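# Swap two shelf bins into their color-marked spots

## Task

The two bins on the shelf are in each other's places. Move each one into the shelf spot marked with its own color so that it sits centered on that mark, its open side faces outward, and its parts remain inside. The board overhead is low, so tilting a bin on the way in may be needed. Each bin must go fully in, past the front lip of the shelf. The task fails if the gripper still tilts or lifts a bin at the end, and a bin counts as placed only if it stays put without the robot holding it.

## Robot and tools

Robot: a single six-joint arm with a two-finger parallel gripper. Joint order in every row and every per-joint list: waist, shoulder, elbow, forearm roll, wrist pitch, wrist roll. Wrist pitch is sign-flipped relative to the URDF in everything you send and read; the stated ranges below use URDF signs, so for wrist pitch negate and swap the ends (URDF -0.5..2.0 becomes -2.0..0.5 in your numbers).

Frame: the scene frame has its origin on the table top under the arm base, +z up, +y to the left when looking along +x. The base itself may be tilted. Results report end_effector_position (metres) and end_effector_quat_wxyz; the position is the point between the closed pads and is less reliable at long reach. Fingers point along the gripper's +z and open/close along its y. Closed fingertips extend about 33 mm past that point (9 mm when fully open), and closing pushes the tips about 24 mm further out, so keep clearance above surfaces.

The 9-number row: six joint numbers, then gripper/position, gripper/force_limit, gripper/speed, all in [-1, 1]. The joint numbers are offsets, not poses: scaled so 1.0 = 1.983 rad (waist, shoulder), 2.38 rad (elbow), 2.975 rad (forearm roll, wrist pitch, wrist roll). Gripper position is absolute: +1 fully open (140 mm), pads touch near -0.8, -1 closes until blocked. force_limit on parts up to 40 mm: about 14 N at -1, 60 N at 0, 107 N at +1. speed: roughly 30, 140, 250 mm/s at -1, 0, +1.

Joint ranges (rad, URDF signs): waist ±3.491, shoulder ±3.140, elbow -1.187 to 4.328, forearm roll ±3.316, wrist pitch ±3.140, wrist roll ±3.927. Real ends may differ by 0.010 rad. An action asking a joint more than 0.010 rad outward beyond its range is refused; if the first action of a call fails this (or any action is malformed), nothing in the call runs. A joint pushed into its actual end stops there and the result may print "joint sent to its limit"; absence of that line proves nothing.

Tools:
- execute_actions(actions): a list of actions; each action is a table of 1 to 15 rows, one row per 1/30 s step, with the final row repeated to fill 15 steps (0.5 s). Offsets in every row of an action are measured from the joint angles at the start of that action (for the first action, the last reported angles), not from the previous row. An empty list just returns state and images.
- move(target, speed, blocking): target is one 9-number row whose offsets are taken from the most recent reported "Joint positions". All joints travel proportionally so they finish together, giving a curved hand path lasting 0.5 to 10 s (cut off at 10 s). speed is the rad/s of the joint with the longest travel, 0.01 to 2, default 0.5. Gripper numbers apply immediately. It does not avoid obstacles. blocking=false returns after 0.5 s; until you see the move end, use wait or stop before any new motion command. Result adds a "move:" line: ending (done, off_target, moving, held, fault), limits=held or limits=none, and the joint farthest from target. After limits=held the arm may suddenly speed up.
- wait(seconds): 0 to 10, holds the last command; returns early if a running move ends.
- stop(): brakes a running move; needs stopping distance; fingers continue.
- zoom_image(camera, region): region [x0, y0, x1, y1] in pixels, max 504x504, origin top-left, on cam_head_left, cam_head_right, cam_high, cam_low or cam_wrist (all 504x504).
- finished_scene(scene): pass the current scene number once the bins are placed and released; irreversible.

Motion limits: joint target speed caps 2.62 (waist, shoulder), 3.14 (elbow), 3.93 (wrist joints) rad/s with 0.5 s ramp-up. Targets are kept within 0.805 rad (waist, shoulder), 0.966 (elbow), 1.21 (wrist joints) of the measured angle, and scaled back if they would put the hand more than 70 mm from its measured spot, so big offsets span several actions and an unfinished motion must be re-sent. "Joint targets" shows current drive targets; "joint command not followed" means the clearance check altered them (mounting blocks and posts count as the arm).

Gripping: close with position -1 and confirm object_status 2. Codes: 0 moving, 1 blocked while opening, 2 blocked while closing, 3 reached target or pads met. To squeeze harder, raise force_limit and nudge position (e.g. -1 to -0.98). position_measured is in counts: 3 open, 230 closed, not linear.

Faults to avoid: contact torque reaching a load limit (142 N m waist/shoulder/elbow, 35.6 N m wrist joints, held weight included) or any external force of 150 N halts the arm for 10 s and drops the rest of the call. The arm is stiff: aiming even slightly past a firm contact can trigger this, and faster moves hit harder. Holding loads heats motors; a MOTOR HOT warning precedes an OVER-TEMPERATURE FAULT brake. Parts may be tugged or nudged occasionally. Never let anything fall or leave the table, avoid slams and hard shoves, and release each bin fully before finishing.

Each tool is called after "Call:" as name(argument=value, ...), one argument or row to a line, values as JSON.

## Session

Call:
execute_actions(
  actions=[],
)

Scene clock: 0.00 s.
end_effector_position=(+0.7078, -0.2920, +0.1969) position_measured=3 object_status=3 end_effector_quat_wxyz=(-0.022, +0.025, +0.973, +0.229)
Joint names: [waist, shoulder, elbow, forearm roll, wrist pitch, wrist roll]
Joint positions: [-0.512  0.55   0.778 -0.359  1.555 -1.18 ]
Joint velocities: [ 0.     0.     0.    -0.001  0.     0.001]
Joint targets: [-0.512 0.550 0.778 -0.359 1.555 -1.180]

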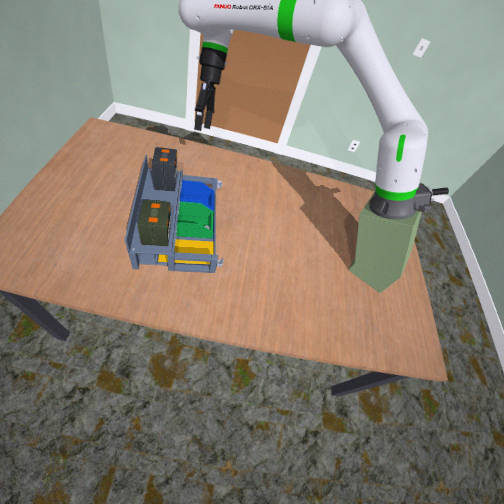

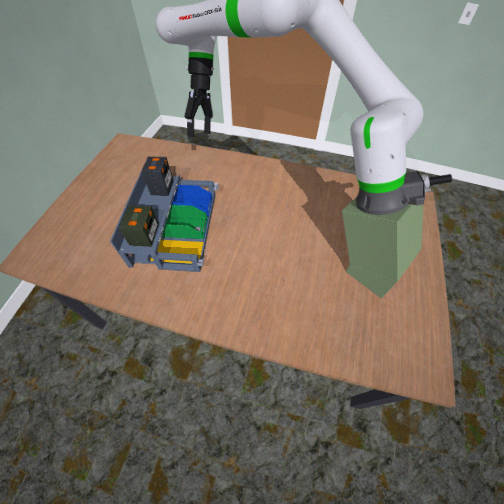

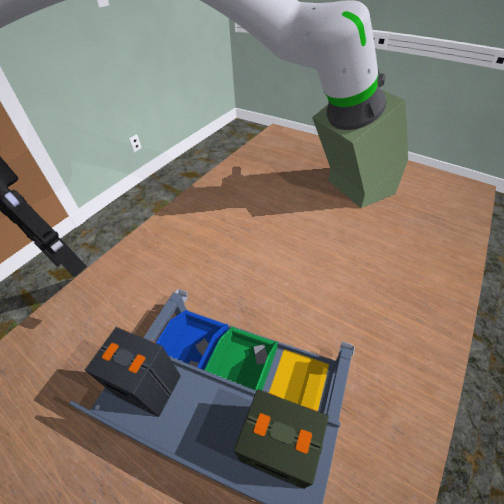

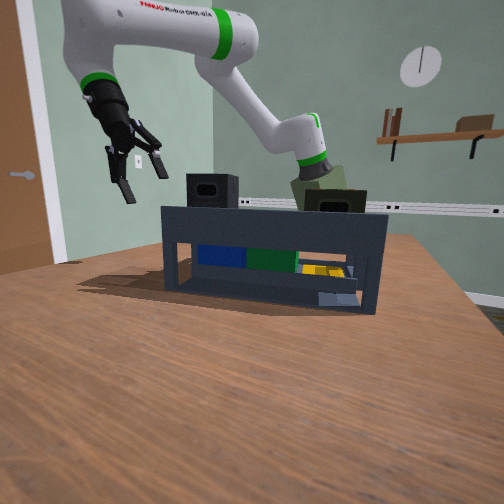

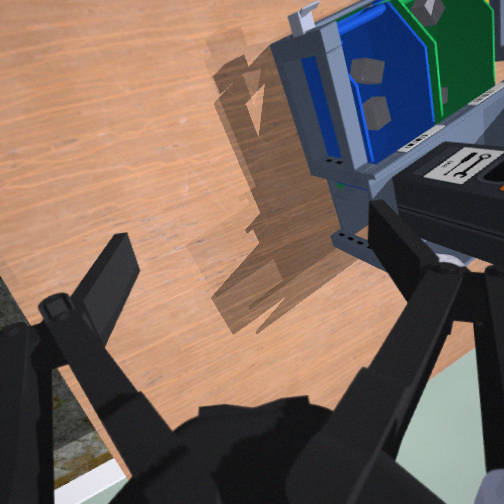

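Call:
zoom_image(
  camera="cam_high",
  region=[60, 270, 380, 504],
)

Call:
zoom_image(
  camera="cam_head_right",
  region=[90, 140, 250, 290],
)

Call:
zoom_image(
  camera="cam_low",
  region=[140, 160, 400, 330],
)

Region (60, 270, 380, 504) of cam_high's 504x504 image, scaled by 1.575, with more detail than that image has; it fills the top 369 rows of this view, and the rest is white.

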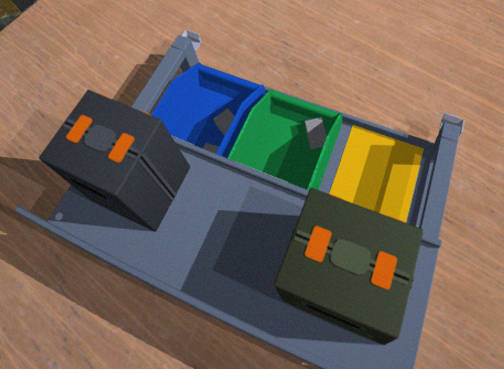

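Region (90, 140, 250, 290) of cam_head_right's 504x504 image, scaled by 3.150, with more detail than that image has; it fills the top 472 rows of this view, and the rest is white.

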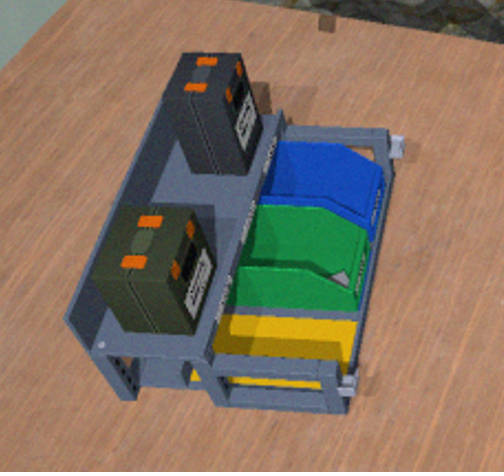

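Region (140, 160, 400, 330) of cam_low's 504x504 image, scaled by 1.938, with more detail than that image has; it fills the top 330 rows of this view, and the rest is white.

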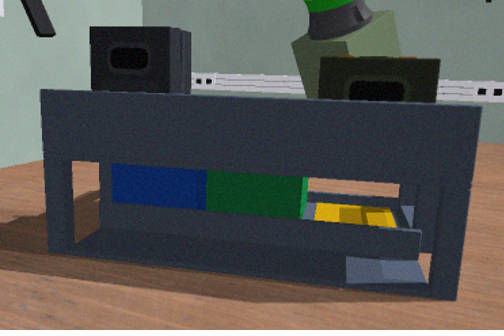

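Call:
move(
  target=[0,-0.1765,-0.2429,0.1207,0.0053,0.3966,1,0,0],
  speed=0.8,
)

Call:
move(
  target=[0.2582,0,0,0,0,0,1,0,0],
)

Scene clock: 8.87 s.
end_effector_position=(+0.4653, -0.3375, +0.2556) position_measured=3 object_status=3 end_effector_quat_wxyz=(-0.106, -0.542, +0.808, +0.206)
Joint names: [waist, shoulder, elbow, forearm roll, wrist pitch, wrist roll]
Joint positions: [-0.512  0.2    0.2   -0.     1.571 -0.   ]
Joint velocities: [-0.    -0.001  0.    -0.    -0.001  0.001]
Joint targets: [-0.512 0.200 0.200 -0.000 1.571 -0.000]
move: done; limits=none; farthest joint: the waist, 0.000 radians from its target (0.000 radians at the start)

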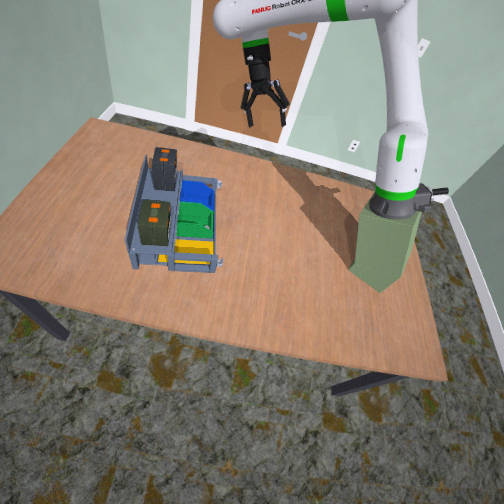

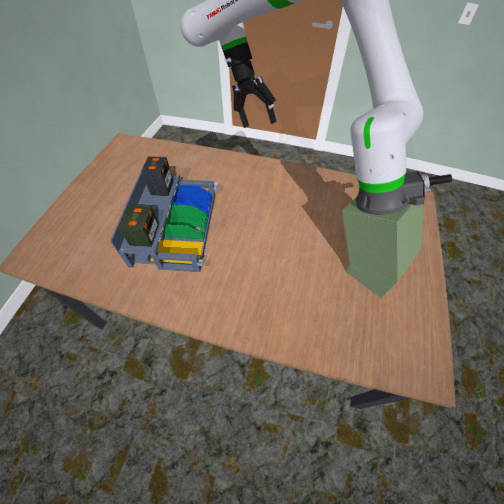

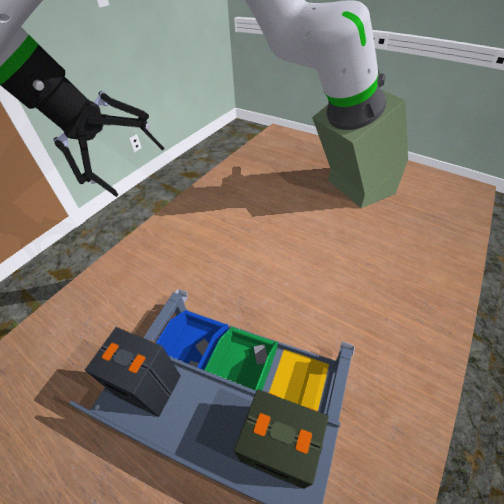

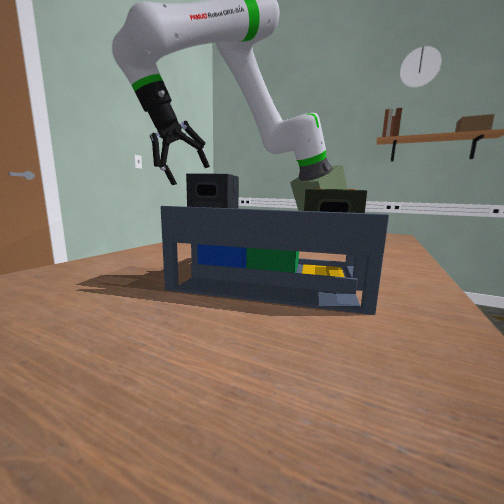

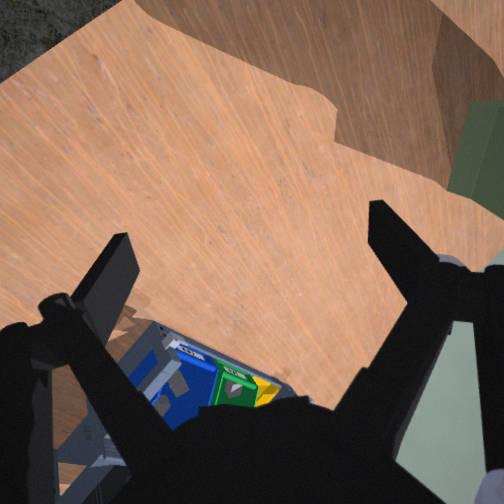

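Scene clock: 10.30 s.
end_effector_position=(+0.5681, -0.0913, +0.2702) position_measured=3 object_status=3 end_effector_quat_wxyz=(+0.050, +0.729, -0.645, -0.226)
Joint names: [waist, shoulder, elbow, forearm roll, wrist pitch, wrist roll]
Joint positions: [-0.     0.2    0.2   -0.     1.571 -0.   ]
Joint velocities: [ 0.001 -0.001  0.001 -0.    -0.001  0.   ]
Joint targets: [0.000 0.200 0.200 -0.000 1.571 -0.000]
move: done; limits=none; farthest joint: the waist, 0.000 radians from its target (0.512 radians at the start)

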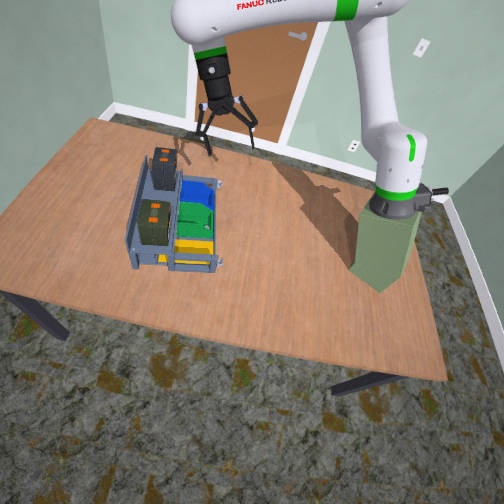

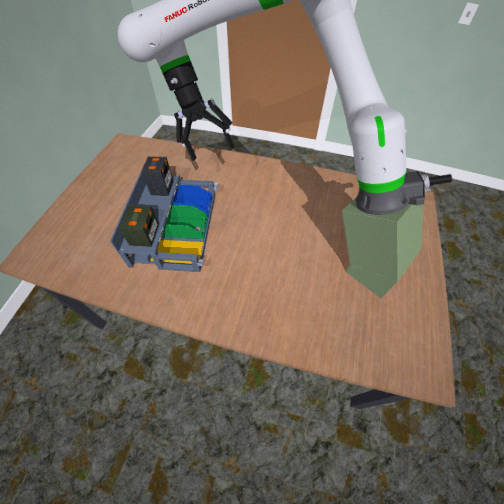

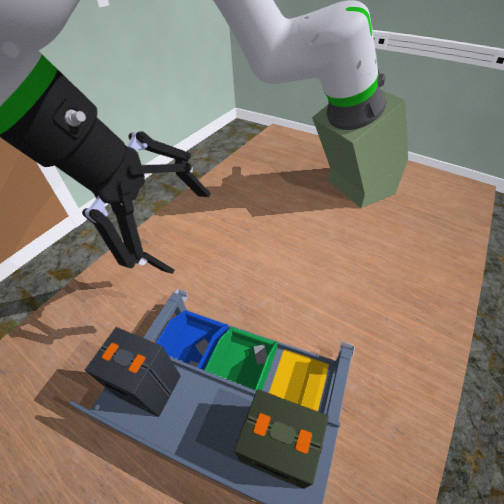

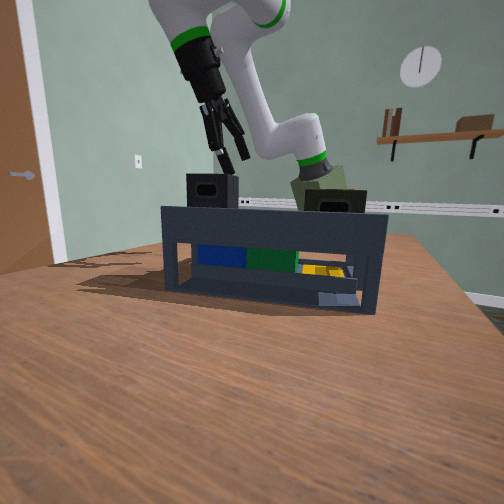

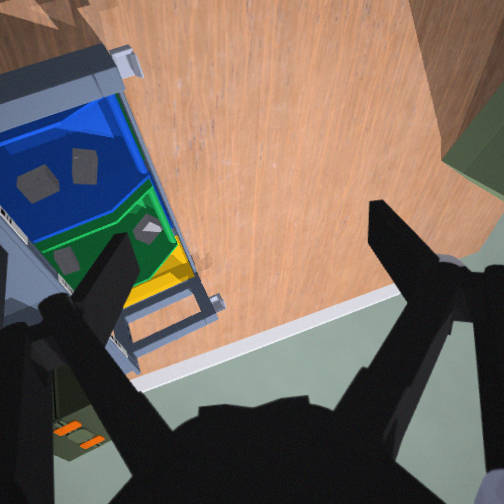

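Call:
move(
  target=[0.190,-0.1094,-0.2143,0.1513,-0.1708,-0.168,1,0,0],
)

Scene clock: 20.77 s.
end_effector_position=(+0.6008, +0.0006, +0.2512) position_measured=3 object_status=3 end_effector_quat_wxyz=(+0.002, +0.767, -0.641, -0.000)
Joint names: [waist, shoulder, elbow, forearm roll, wrist pitch, wrist roll]
Joint positions: [ 0.377 -0.017 -0.31   0.45   1.063 -0.5  ]
Joint velocities: [ 0.    -0.001  0.    -0.001  0.001 -0.001]
Joint targets: [0.377 -0.017 -0.310 0.450 1.063 -0.500]
move: done; limits=none; farthest joint: the waist, 0.000 radians from its target (0.377 radians at the start)

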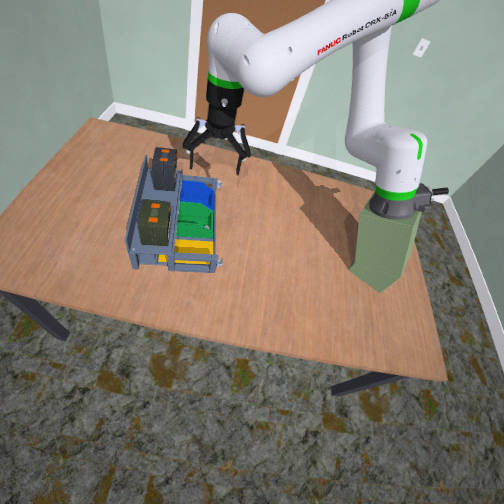

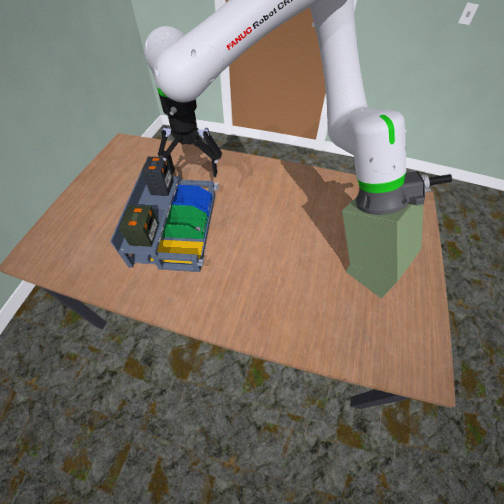

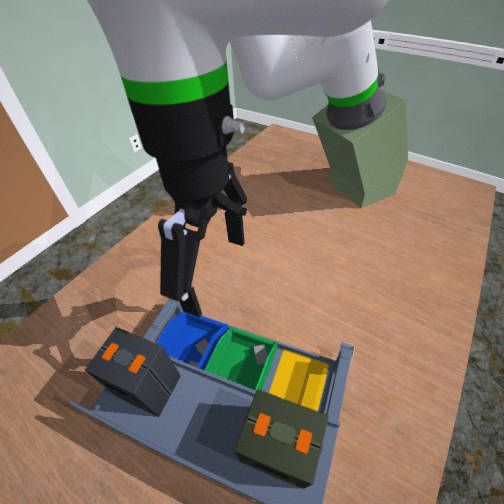

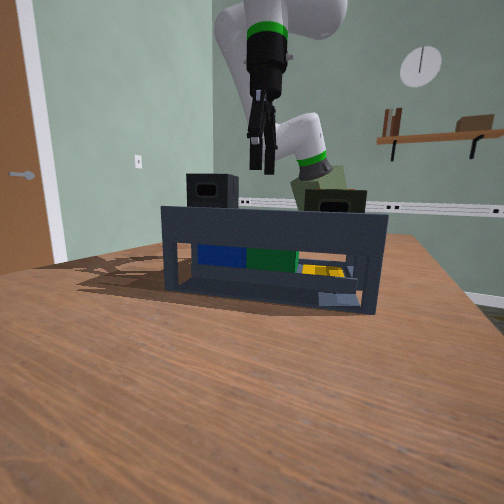

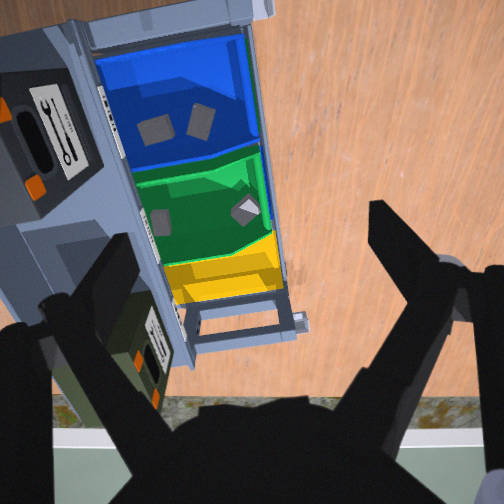

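Call:
move(
  target=[-0.0494,0.0812,-0.0197,0.0168,-0.077,-0.0659,-0.3,0,0],
  speed=0.3,
)

Scene clock: 27.37 s.
end_effector_position=(+0.6110, +0.0005, +0.1509) position_measured=167 object_status=3 end_effector_quat_wxyz=(+0.000, +0.708, -0.707, +0.000)
Joint names: [waist, shoulder, elbow, forearm roll, wrist pitch, wrist roll]
Joint positions: [ 0.279  0.144 -0.357  0.5    0.834 -0.696]
Joint velocities: [-0.    -0.003 -0.     0.    -0.001 -0.001]
Joint targets: [0.279 0.144 -0.357 0.500 0.834 -0.696]
move: done; limits=none; farthest joint: the waist, 0.000 radians from its target (0.098 radians at the start)

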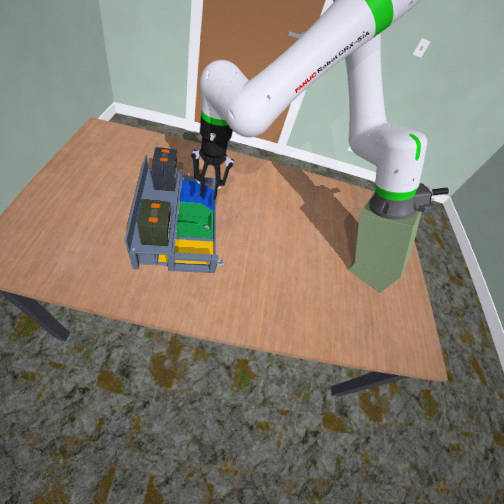

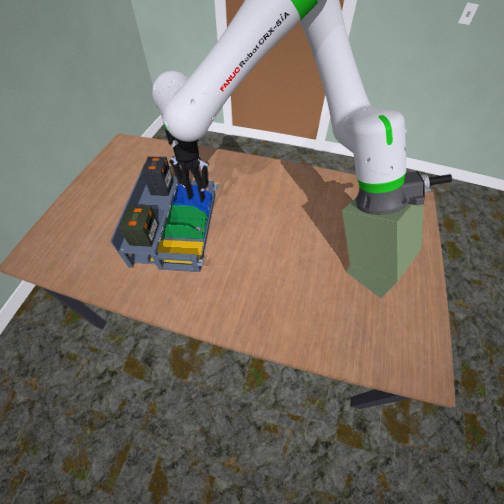

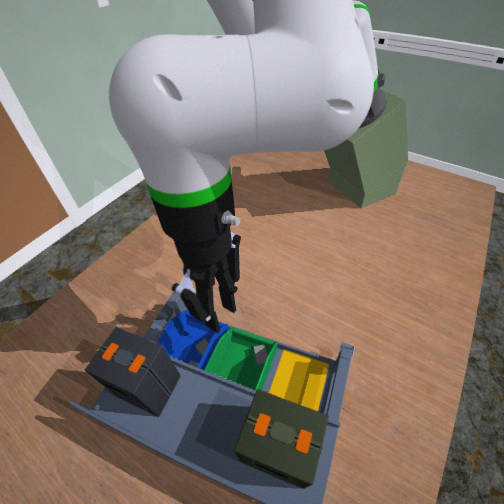

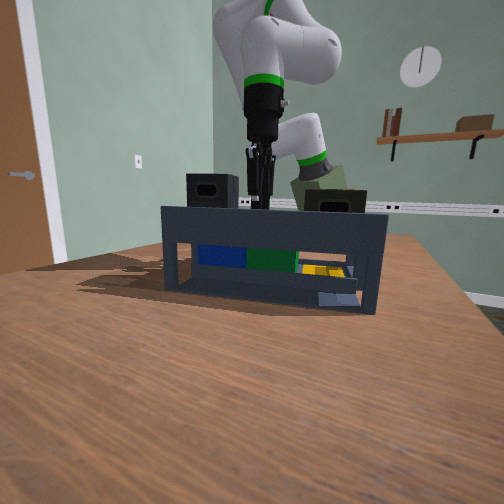

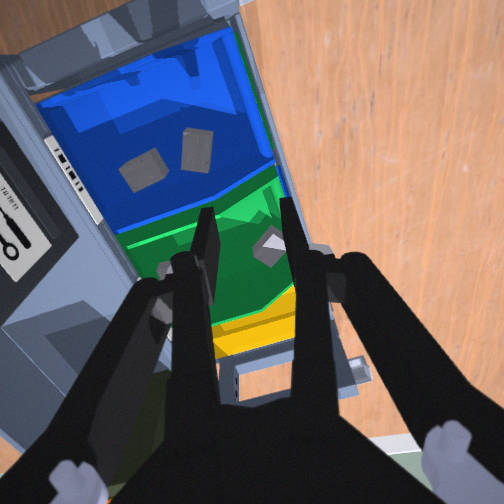

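Call:
move(
  target=[0.0459,0.0101,-0.0399,0.0235,-0.0205,0.0054,-0.3,0,0],
  speed=0.3,
)

Call:
zoom_image(
  camera="cam_head_left",
  region=[120, 140, 270, 290],
)

Scene clock: 33.07 s.
end_effector_position=(+0.5806, +0.0515, +0.1310) position_measured=167 object_status=3 end_effector_quat_wxyz=(-0.000, +0.771, -0.637, -0.000)
Joint names: [waist, shoulder, elbow, forearm roll, wrist pitch, wrist roll]
Joint positions: [ 0.37   0.164 -0.452  0.57   0.773 -0.68 ]
Joint velocities: [ 0.    -0.     0.     0.001 -0.001  0.   ]
Joint targets: [0.370 0.164 -0.452 0.570 0.773 -0.680]
move: done; limits=none; farthest joint: the waist, 0.000 radians from its target (0.091 radians at the start)

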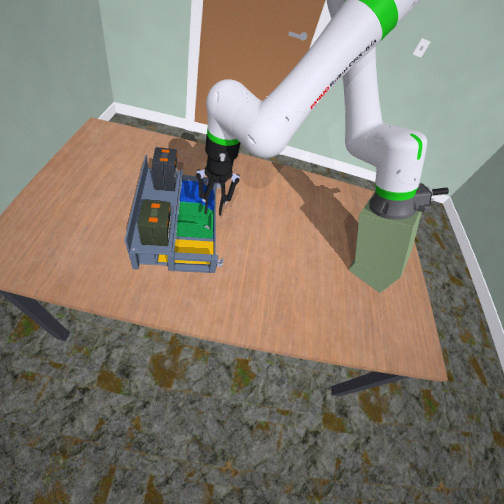

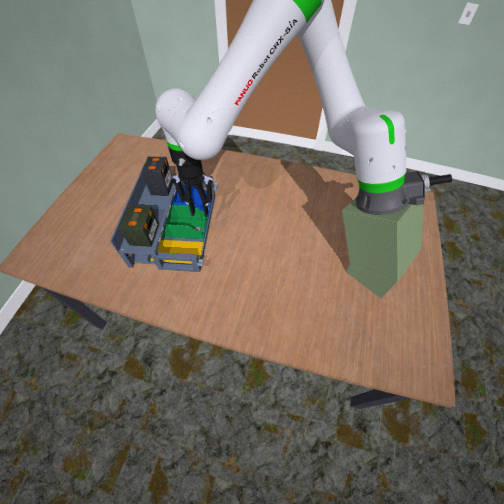

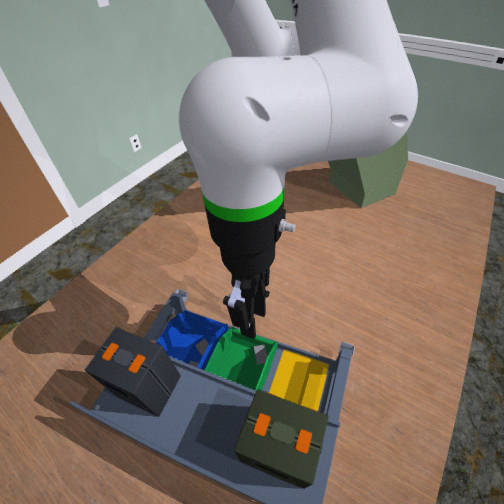

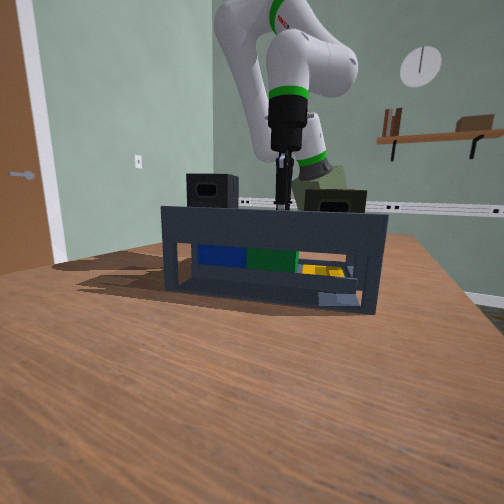

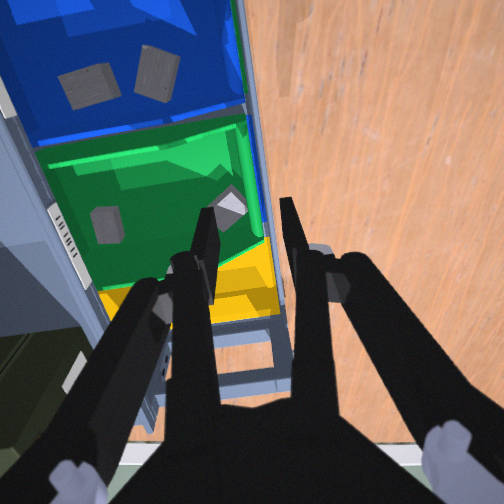

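Region (120, 140, 270, 290) of cam_head_left's 504x504 image, scaled by 3.360, with more detail than that image has.

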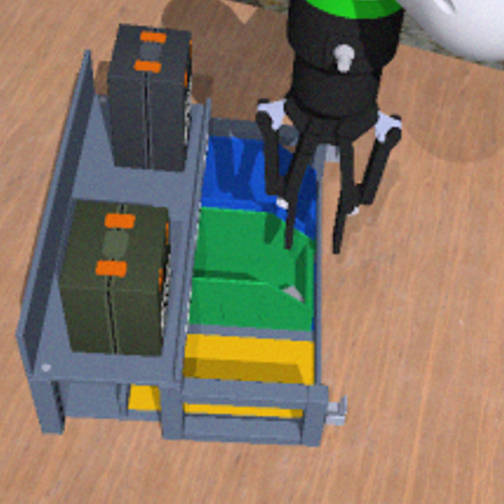

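Call:
move(
  target=[-0.0151,0.0277,-0.005,0.0121,-0.0215,-0.0077,-0.45,0,0],
  speed=0.1,
)

Call:
zoom_image(
  camera="cam_head_left",
  region=[160, 170, 260, 270],
)

Call:
zoom_image(
  camera="cam_high",
  region=[180, 290, 320, 400],
)

Scene clock: 39.53 s.
end_effector_position=(+0.5794, +0.0503, +0.1008) position_measured=186 object_status=3 end_effector_quat_wxyz=(+0.002, +0.771, -0.636, -0.001)
Joint names: [waist, shoulder, elbow, forearm roll, wrist pitch, wrist roll]
Joint positions: [ 0.34   0.219 -0.464  0.606  0.709 -0.703]
Joint velocities: [-0.     0.     0.     0.002  0.     0.001]
Joint targets: [0.340 0.219 -0.464 0.606 0.709 -0.703]
move: done; limits=none; farthest joint: the waist, 0.000 radians from its target (0.030 radians at the start)

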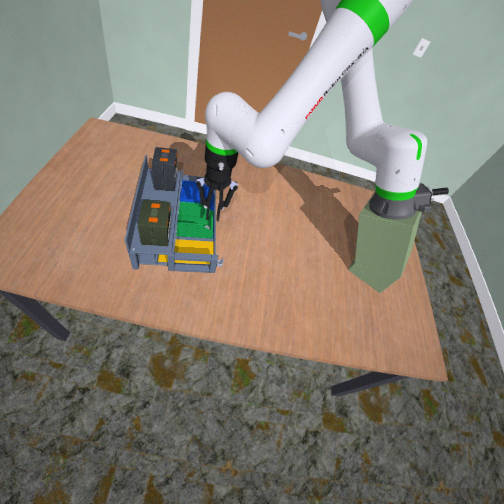

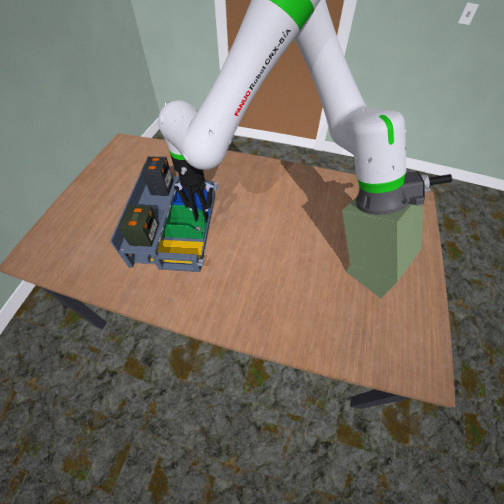

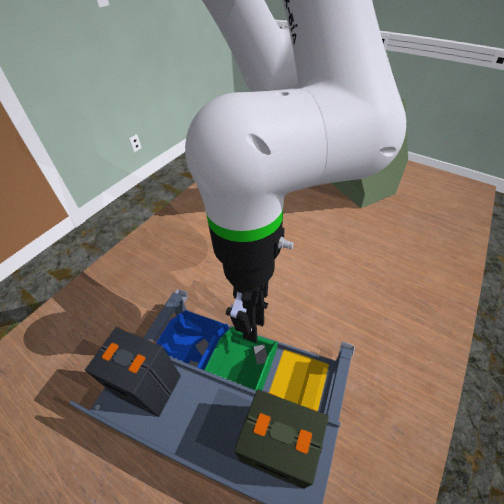

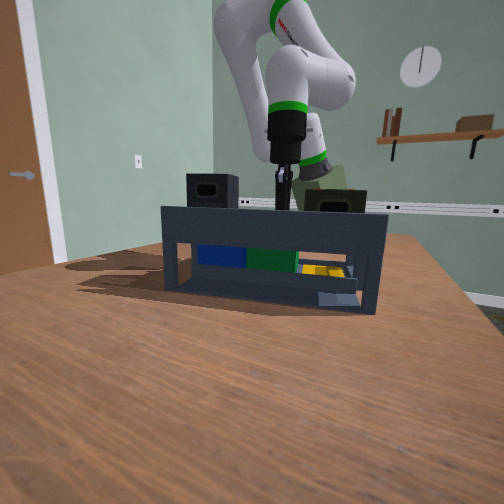

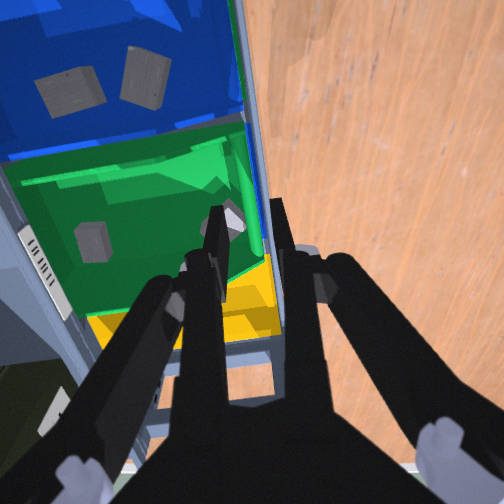

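Region (160, 170, 260, 270) of cam_head_left's 504x504 image, scaled by 5.040, with more detail than that image has.

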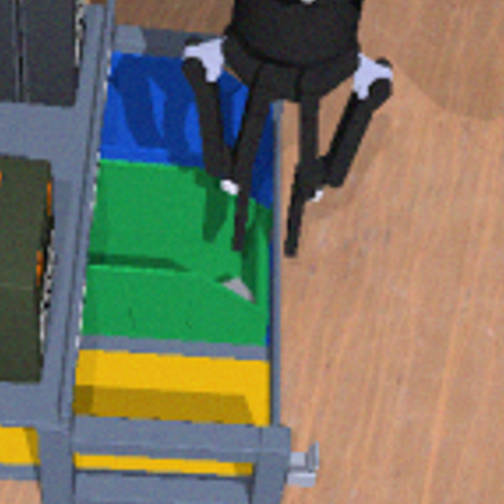

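Region (180, 290, 320, 400) of cam_high's 504x504 image, scaled by 3.600, with more detail than that image has; it fills the top 396 rows of this view, and the rest is white.

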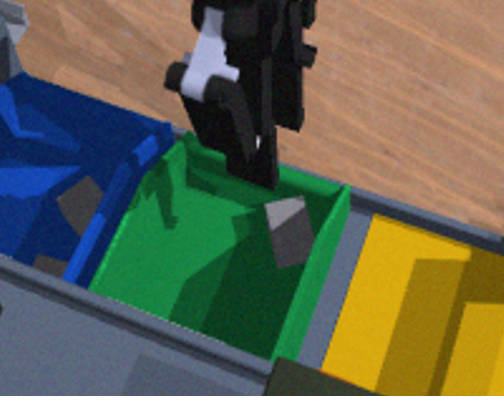

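Call:
move(
  target=[-0.007,0.014,-0.002,0.0063,-0.0108,-0.004,-0.45,0,0],
  speed=0.05,
)

Call:
move(
  target=[0,0,0,0,0,0,-1,-0.5,-0.8],
)

Call:
zoom_image(
  camera="cam_head_right",
  region=[150, 170, 250, 270],
)

Scene clock: 42.80 s.
end_effector_position=(+0.5786, +0.0508, +0.0860) position_measured=186 object_status=3 end_effector_quat_wxyz=(+0.002, +0.772, -0.636, -0.001)
Joint names: [waist, shoulder, elbow, forearm roll, wrist pitch, wrist roll]
Joint positions: [ 0.326  0.247 -0.469  0.624  0.677 -0.715]
Joint velocities: [-0.    -0.001 -0.    -0.    -0.001 -0.   ]
Joint targets: [0.326 0.247 -0.469 0.624 0.677 -0.715]
move: done; limits=none; farthest joint: the waist, 0.000 radians from its target (0.014 radians at the start)

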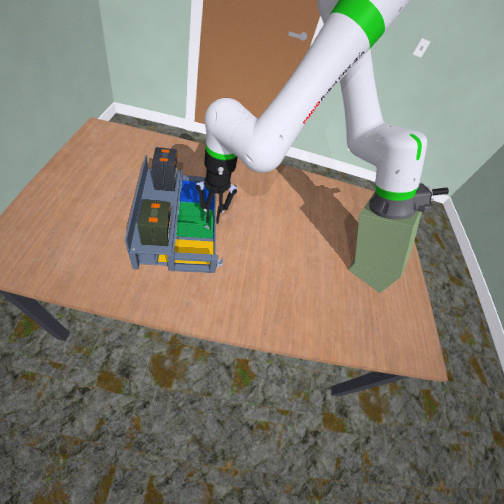

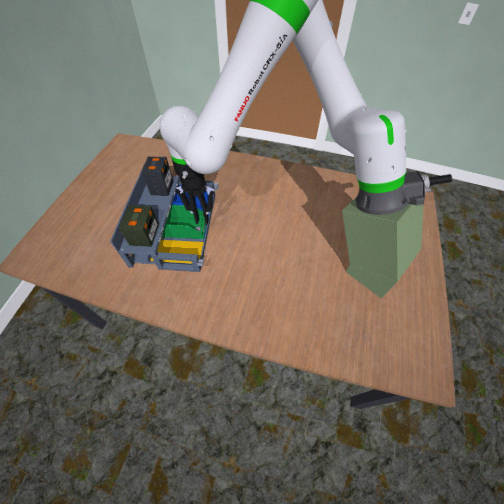

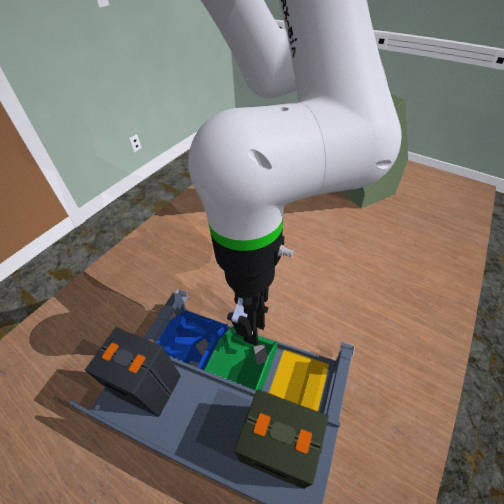

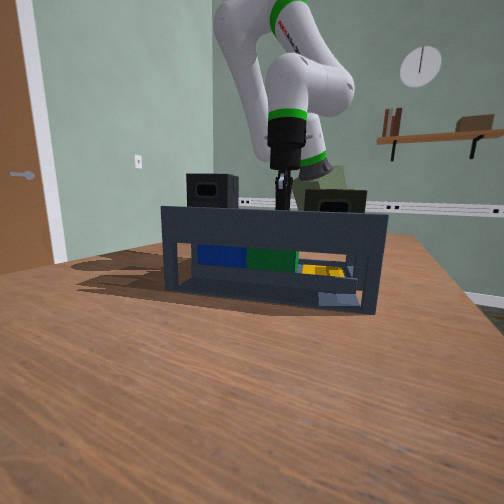

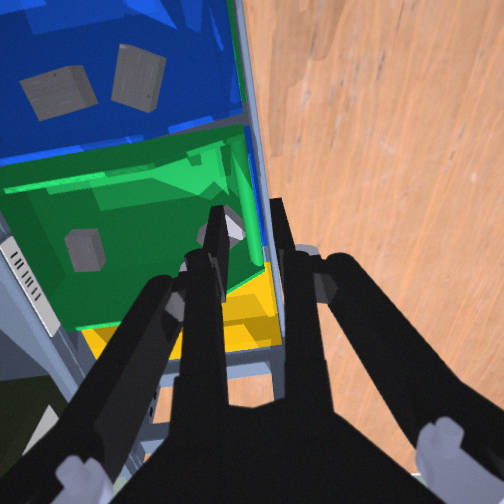

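Scene clock: 43.57 s.
end_effector_position=(+0.5786, +0.0508, +0.0860) position_measured=232 object_status=3 end_effector_quat_wxyz=(+0.002, +0.772, -0.636, -0.001)
Joint names: [waist, shoulder, elbow, forearm roll, wrist pitch, wrist roll]
Joint positions: [ 0.326  0.247 -0.469  0.624  0.677 -0.715]
Joint velocities: [ 0.     0.    -0.     0.001 -0.     0.   ]
Joint targets: [0.326 0.247 -0.469 0.624 0.677 -0.715]
move: done; limits=none; farthest joint: the waist, 0.000 radians from its target (0.000 radians at the start)

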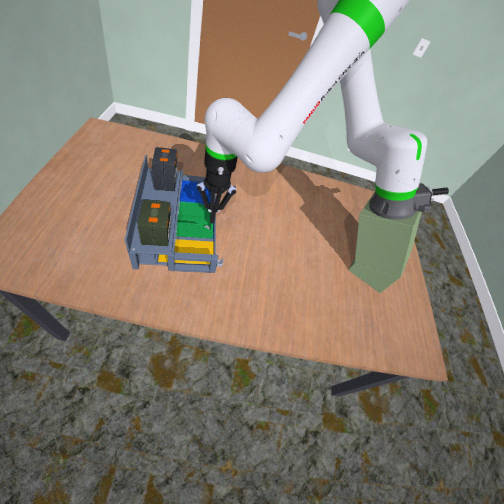

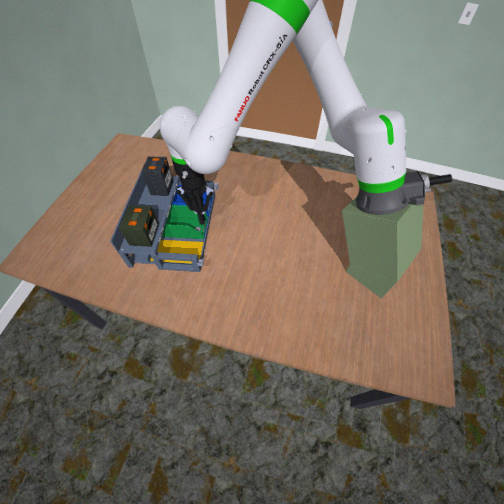

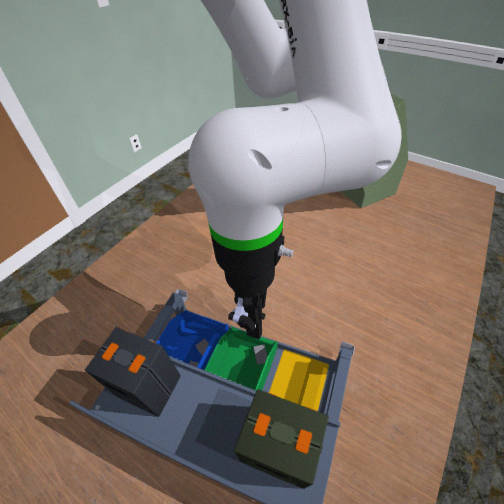

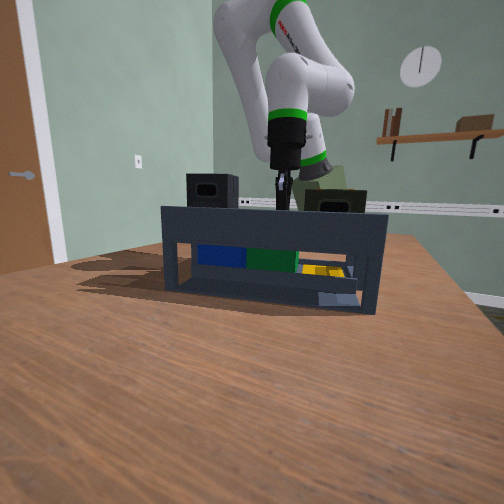

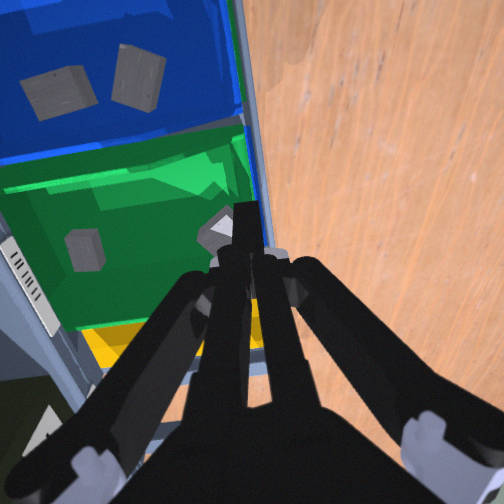

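Region (150, 170, 250, 270) of cam_head_right's 504x504 image, scaled by 5.040, with more detail than that image has.

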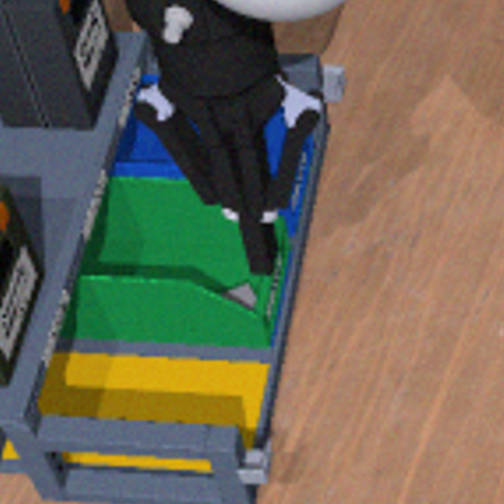

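Call:
move(
  target=[-0.0202,0.0126,-0.0017,0.0081,-0.0148,0.0013,-0.5,0,0.5],
  speed=0.04,
)

Call:
move(
  target=[0,0,0,0,0,0,-1,-0.5,-0.8],
)

Call:
zoom_image(
  camera="cam_head_right",
  region=[150, 170, 250, 270],
)

Scene clock: 48.87 s.
end_effector_position=(+0.5823, +0.0386, +0.0692) position_measured=192 object_status=3 end_effector_quat_wxyz=(+0.001, +0.771, -0.637, +0.000)
Joint names: [waist, shoulder, elbow, forearm roll, wrist pitch, wrist roll]
Joint positions: [ 0.286  0.272 -0.473  0.648  0.633 -0.711]
Joint velocities: [-0.     0.001 -0.     0.001  0.     0.   ]
Joint targets: [0.286 0.272 -0.473 0.648 0.633 -0.711]
move: done; limits=none; farthest joint: the waist, 0.000 radians from its target (0.040 radians at the start)

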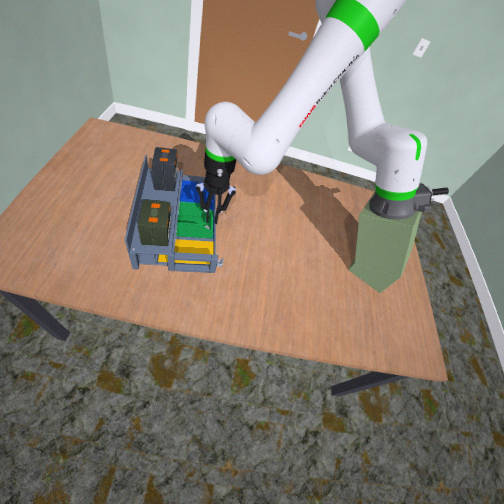

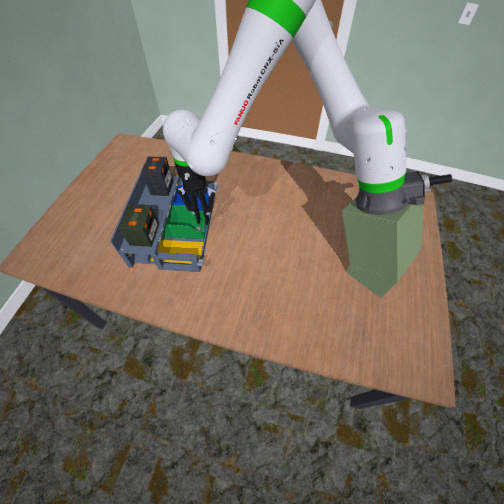

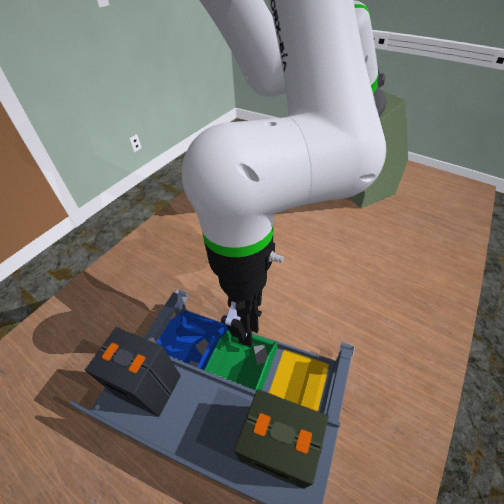

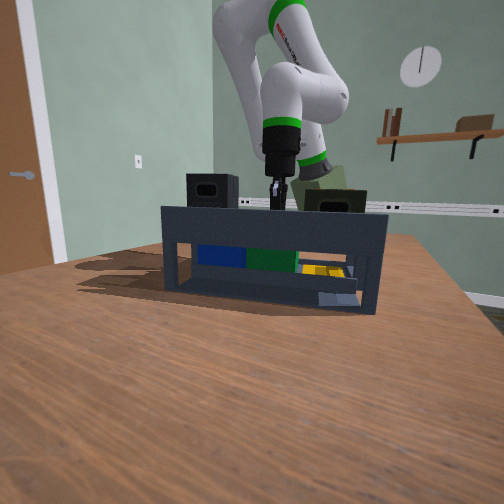

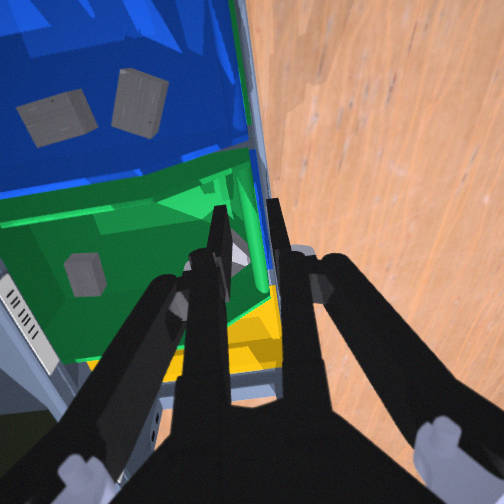

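Scene clock: 49.40 s.
end_effector_position=(+0.5823, +0.0386, +0.0692) position_measured=218 object_status=2 end_effector_quat_wxyz=(+0.001, +0.771, -0.637, +0.000)
Joint names: [waist, shoulder, elbow, forearm roll, wrist pitch, wrist roll]
Joint positions: [ 0.286  0.272 -0.473  0.648  0.633 -0.711]
Joint velocities: [-0.    -0.002 -0.001  0.    -0.    -0.   ]
Joint targets: [0.286 0.272 -0.473 0.648 0.633 -0.711]
move: done; limits=none; farthest joint: the waist, 0.000 radians from its target (0.000 radians at the start)

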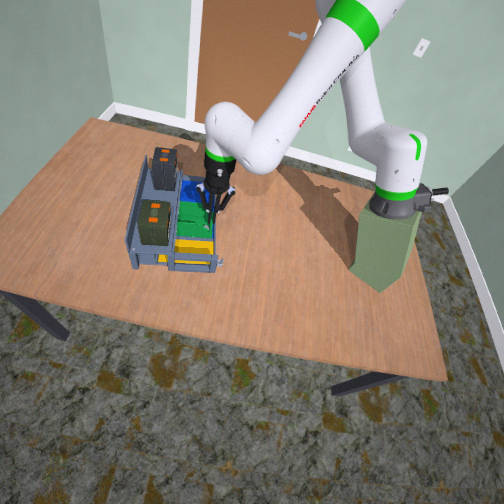

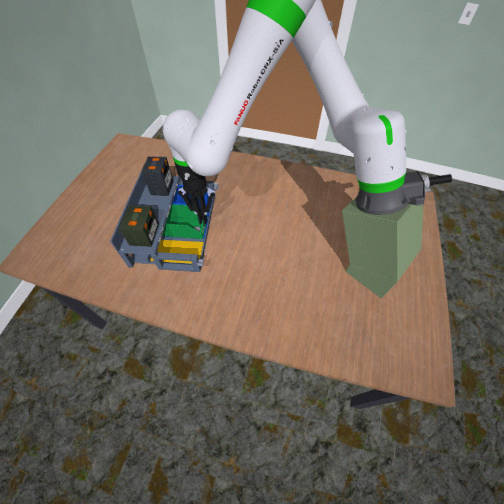

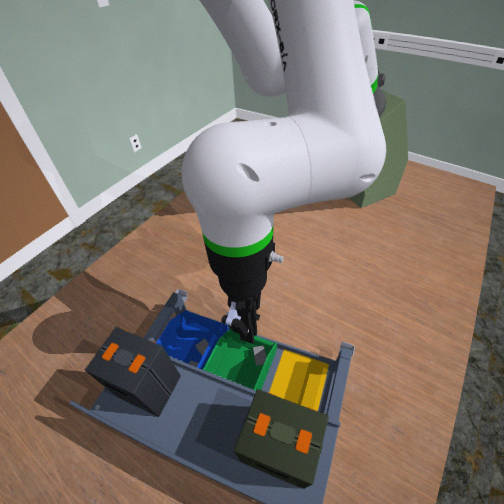

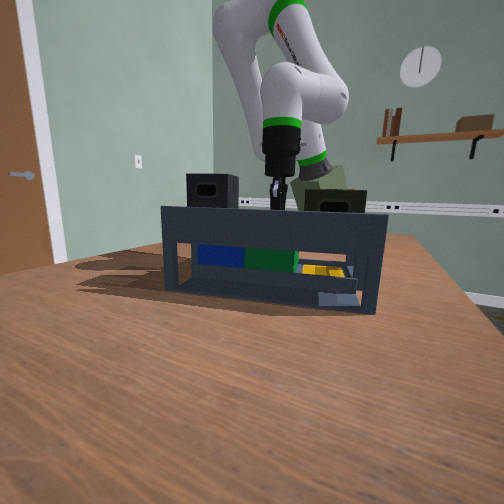

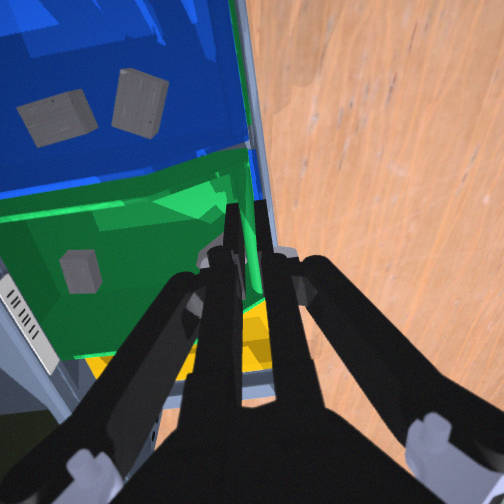

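Region (150, 170, 250, 270) of cam_head_right's 504x504 image, scaled by 5.040, with more detail than that image has.

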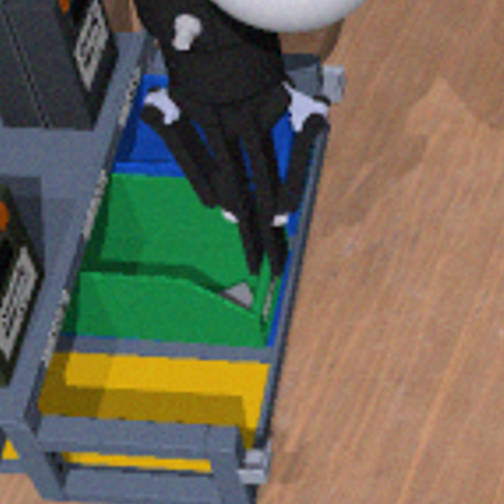

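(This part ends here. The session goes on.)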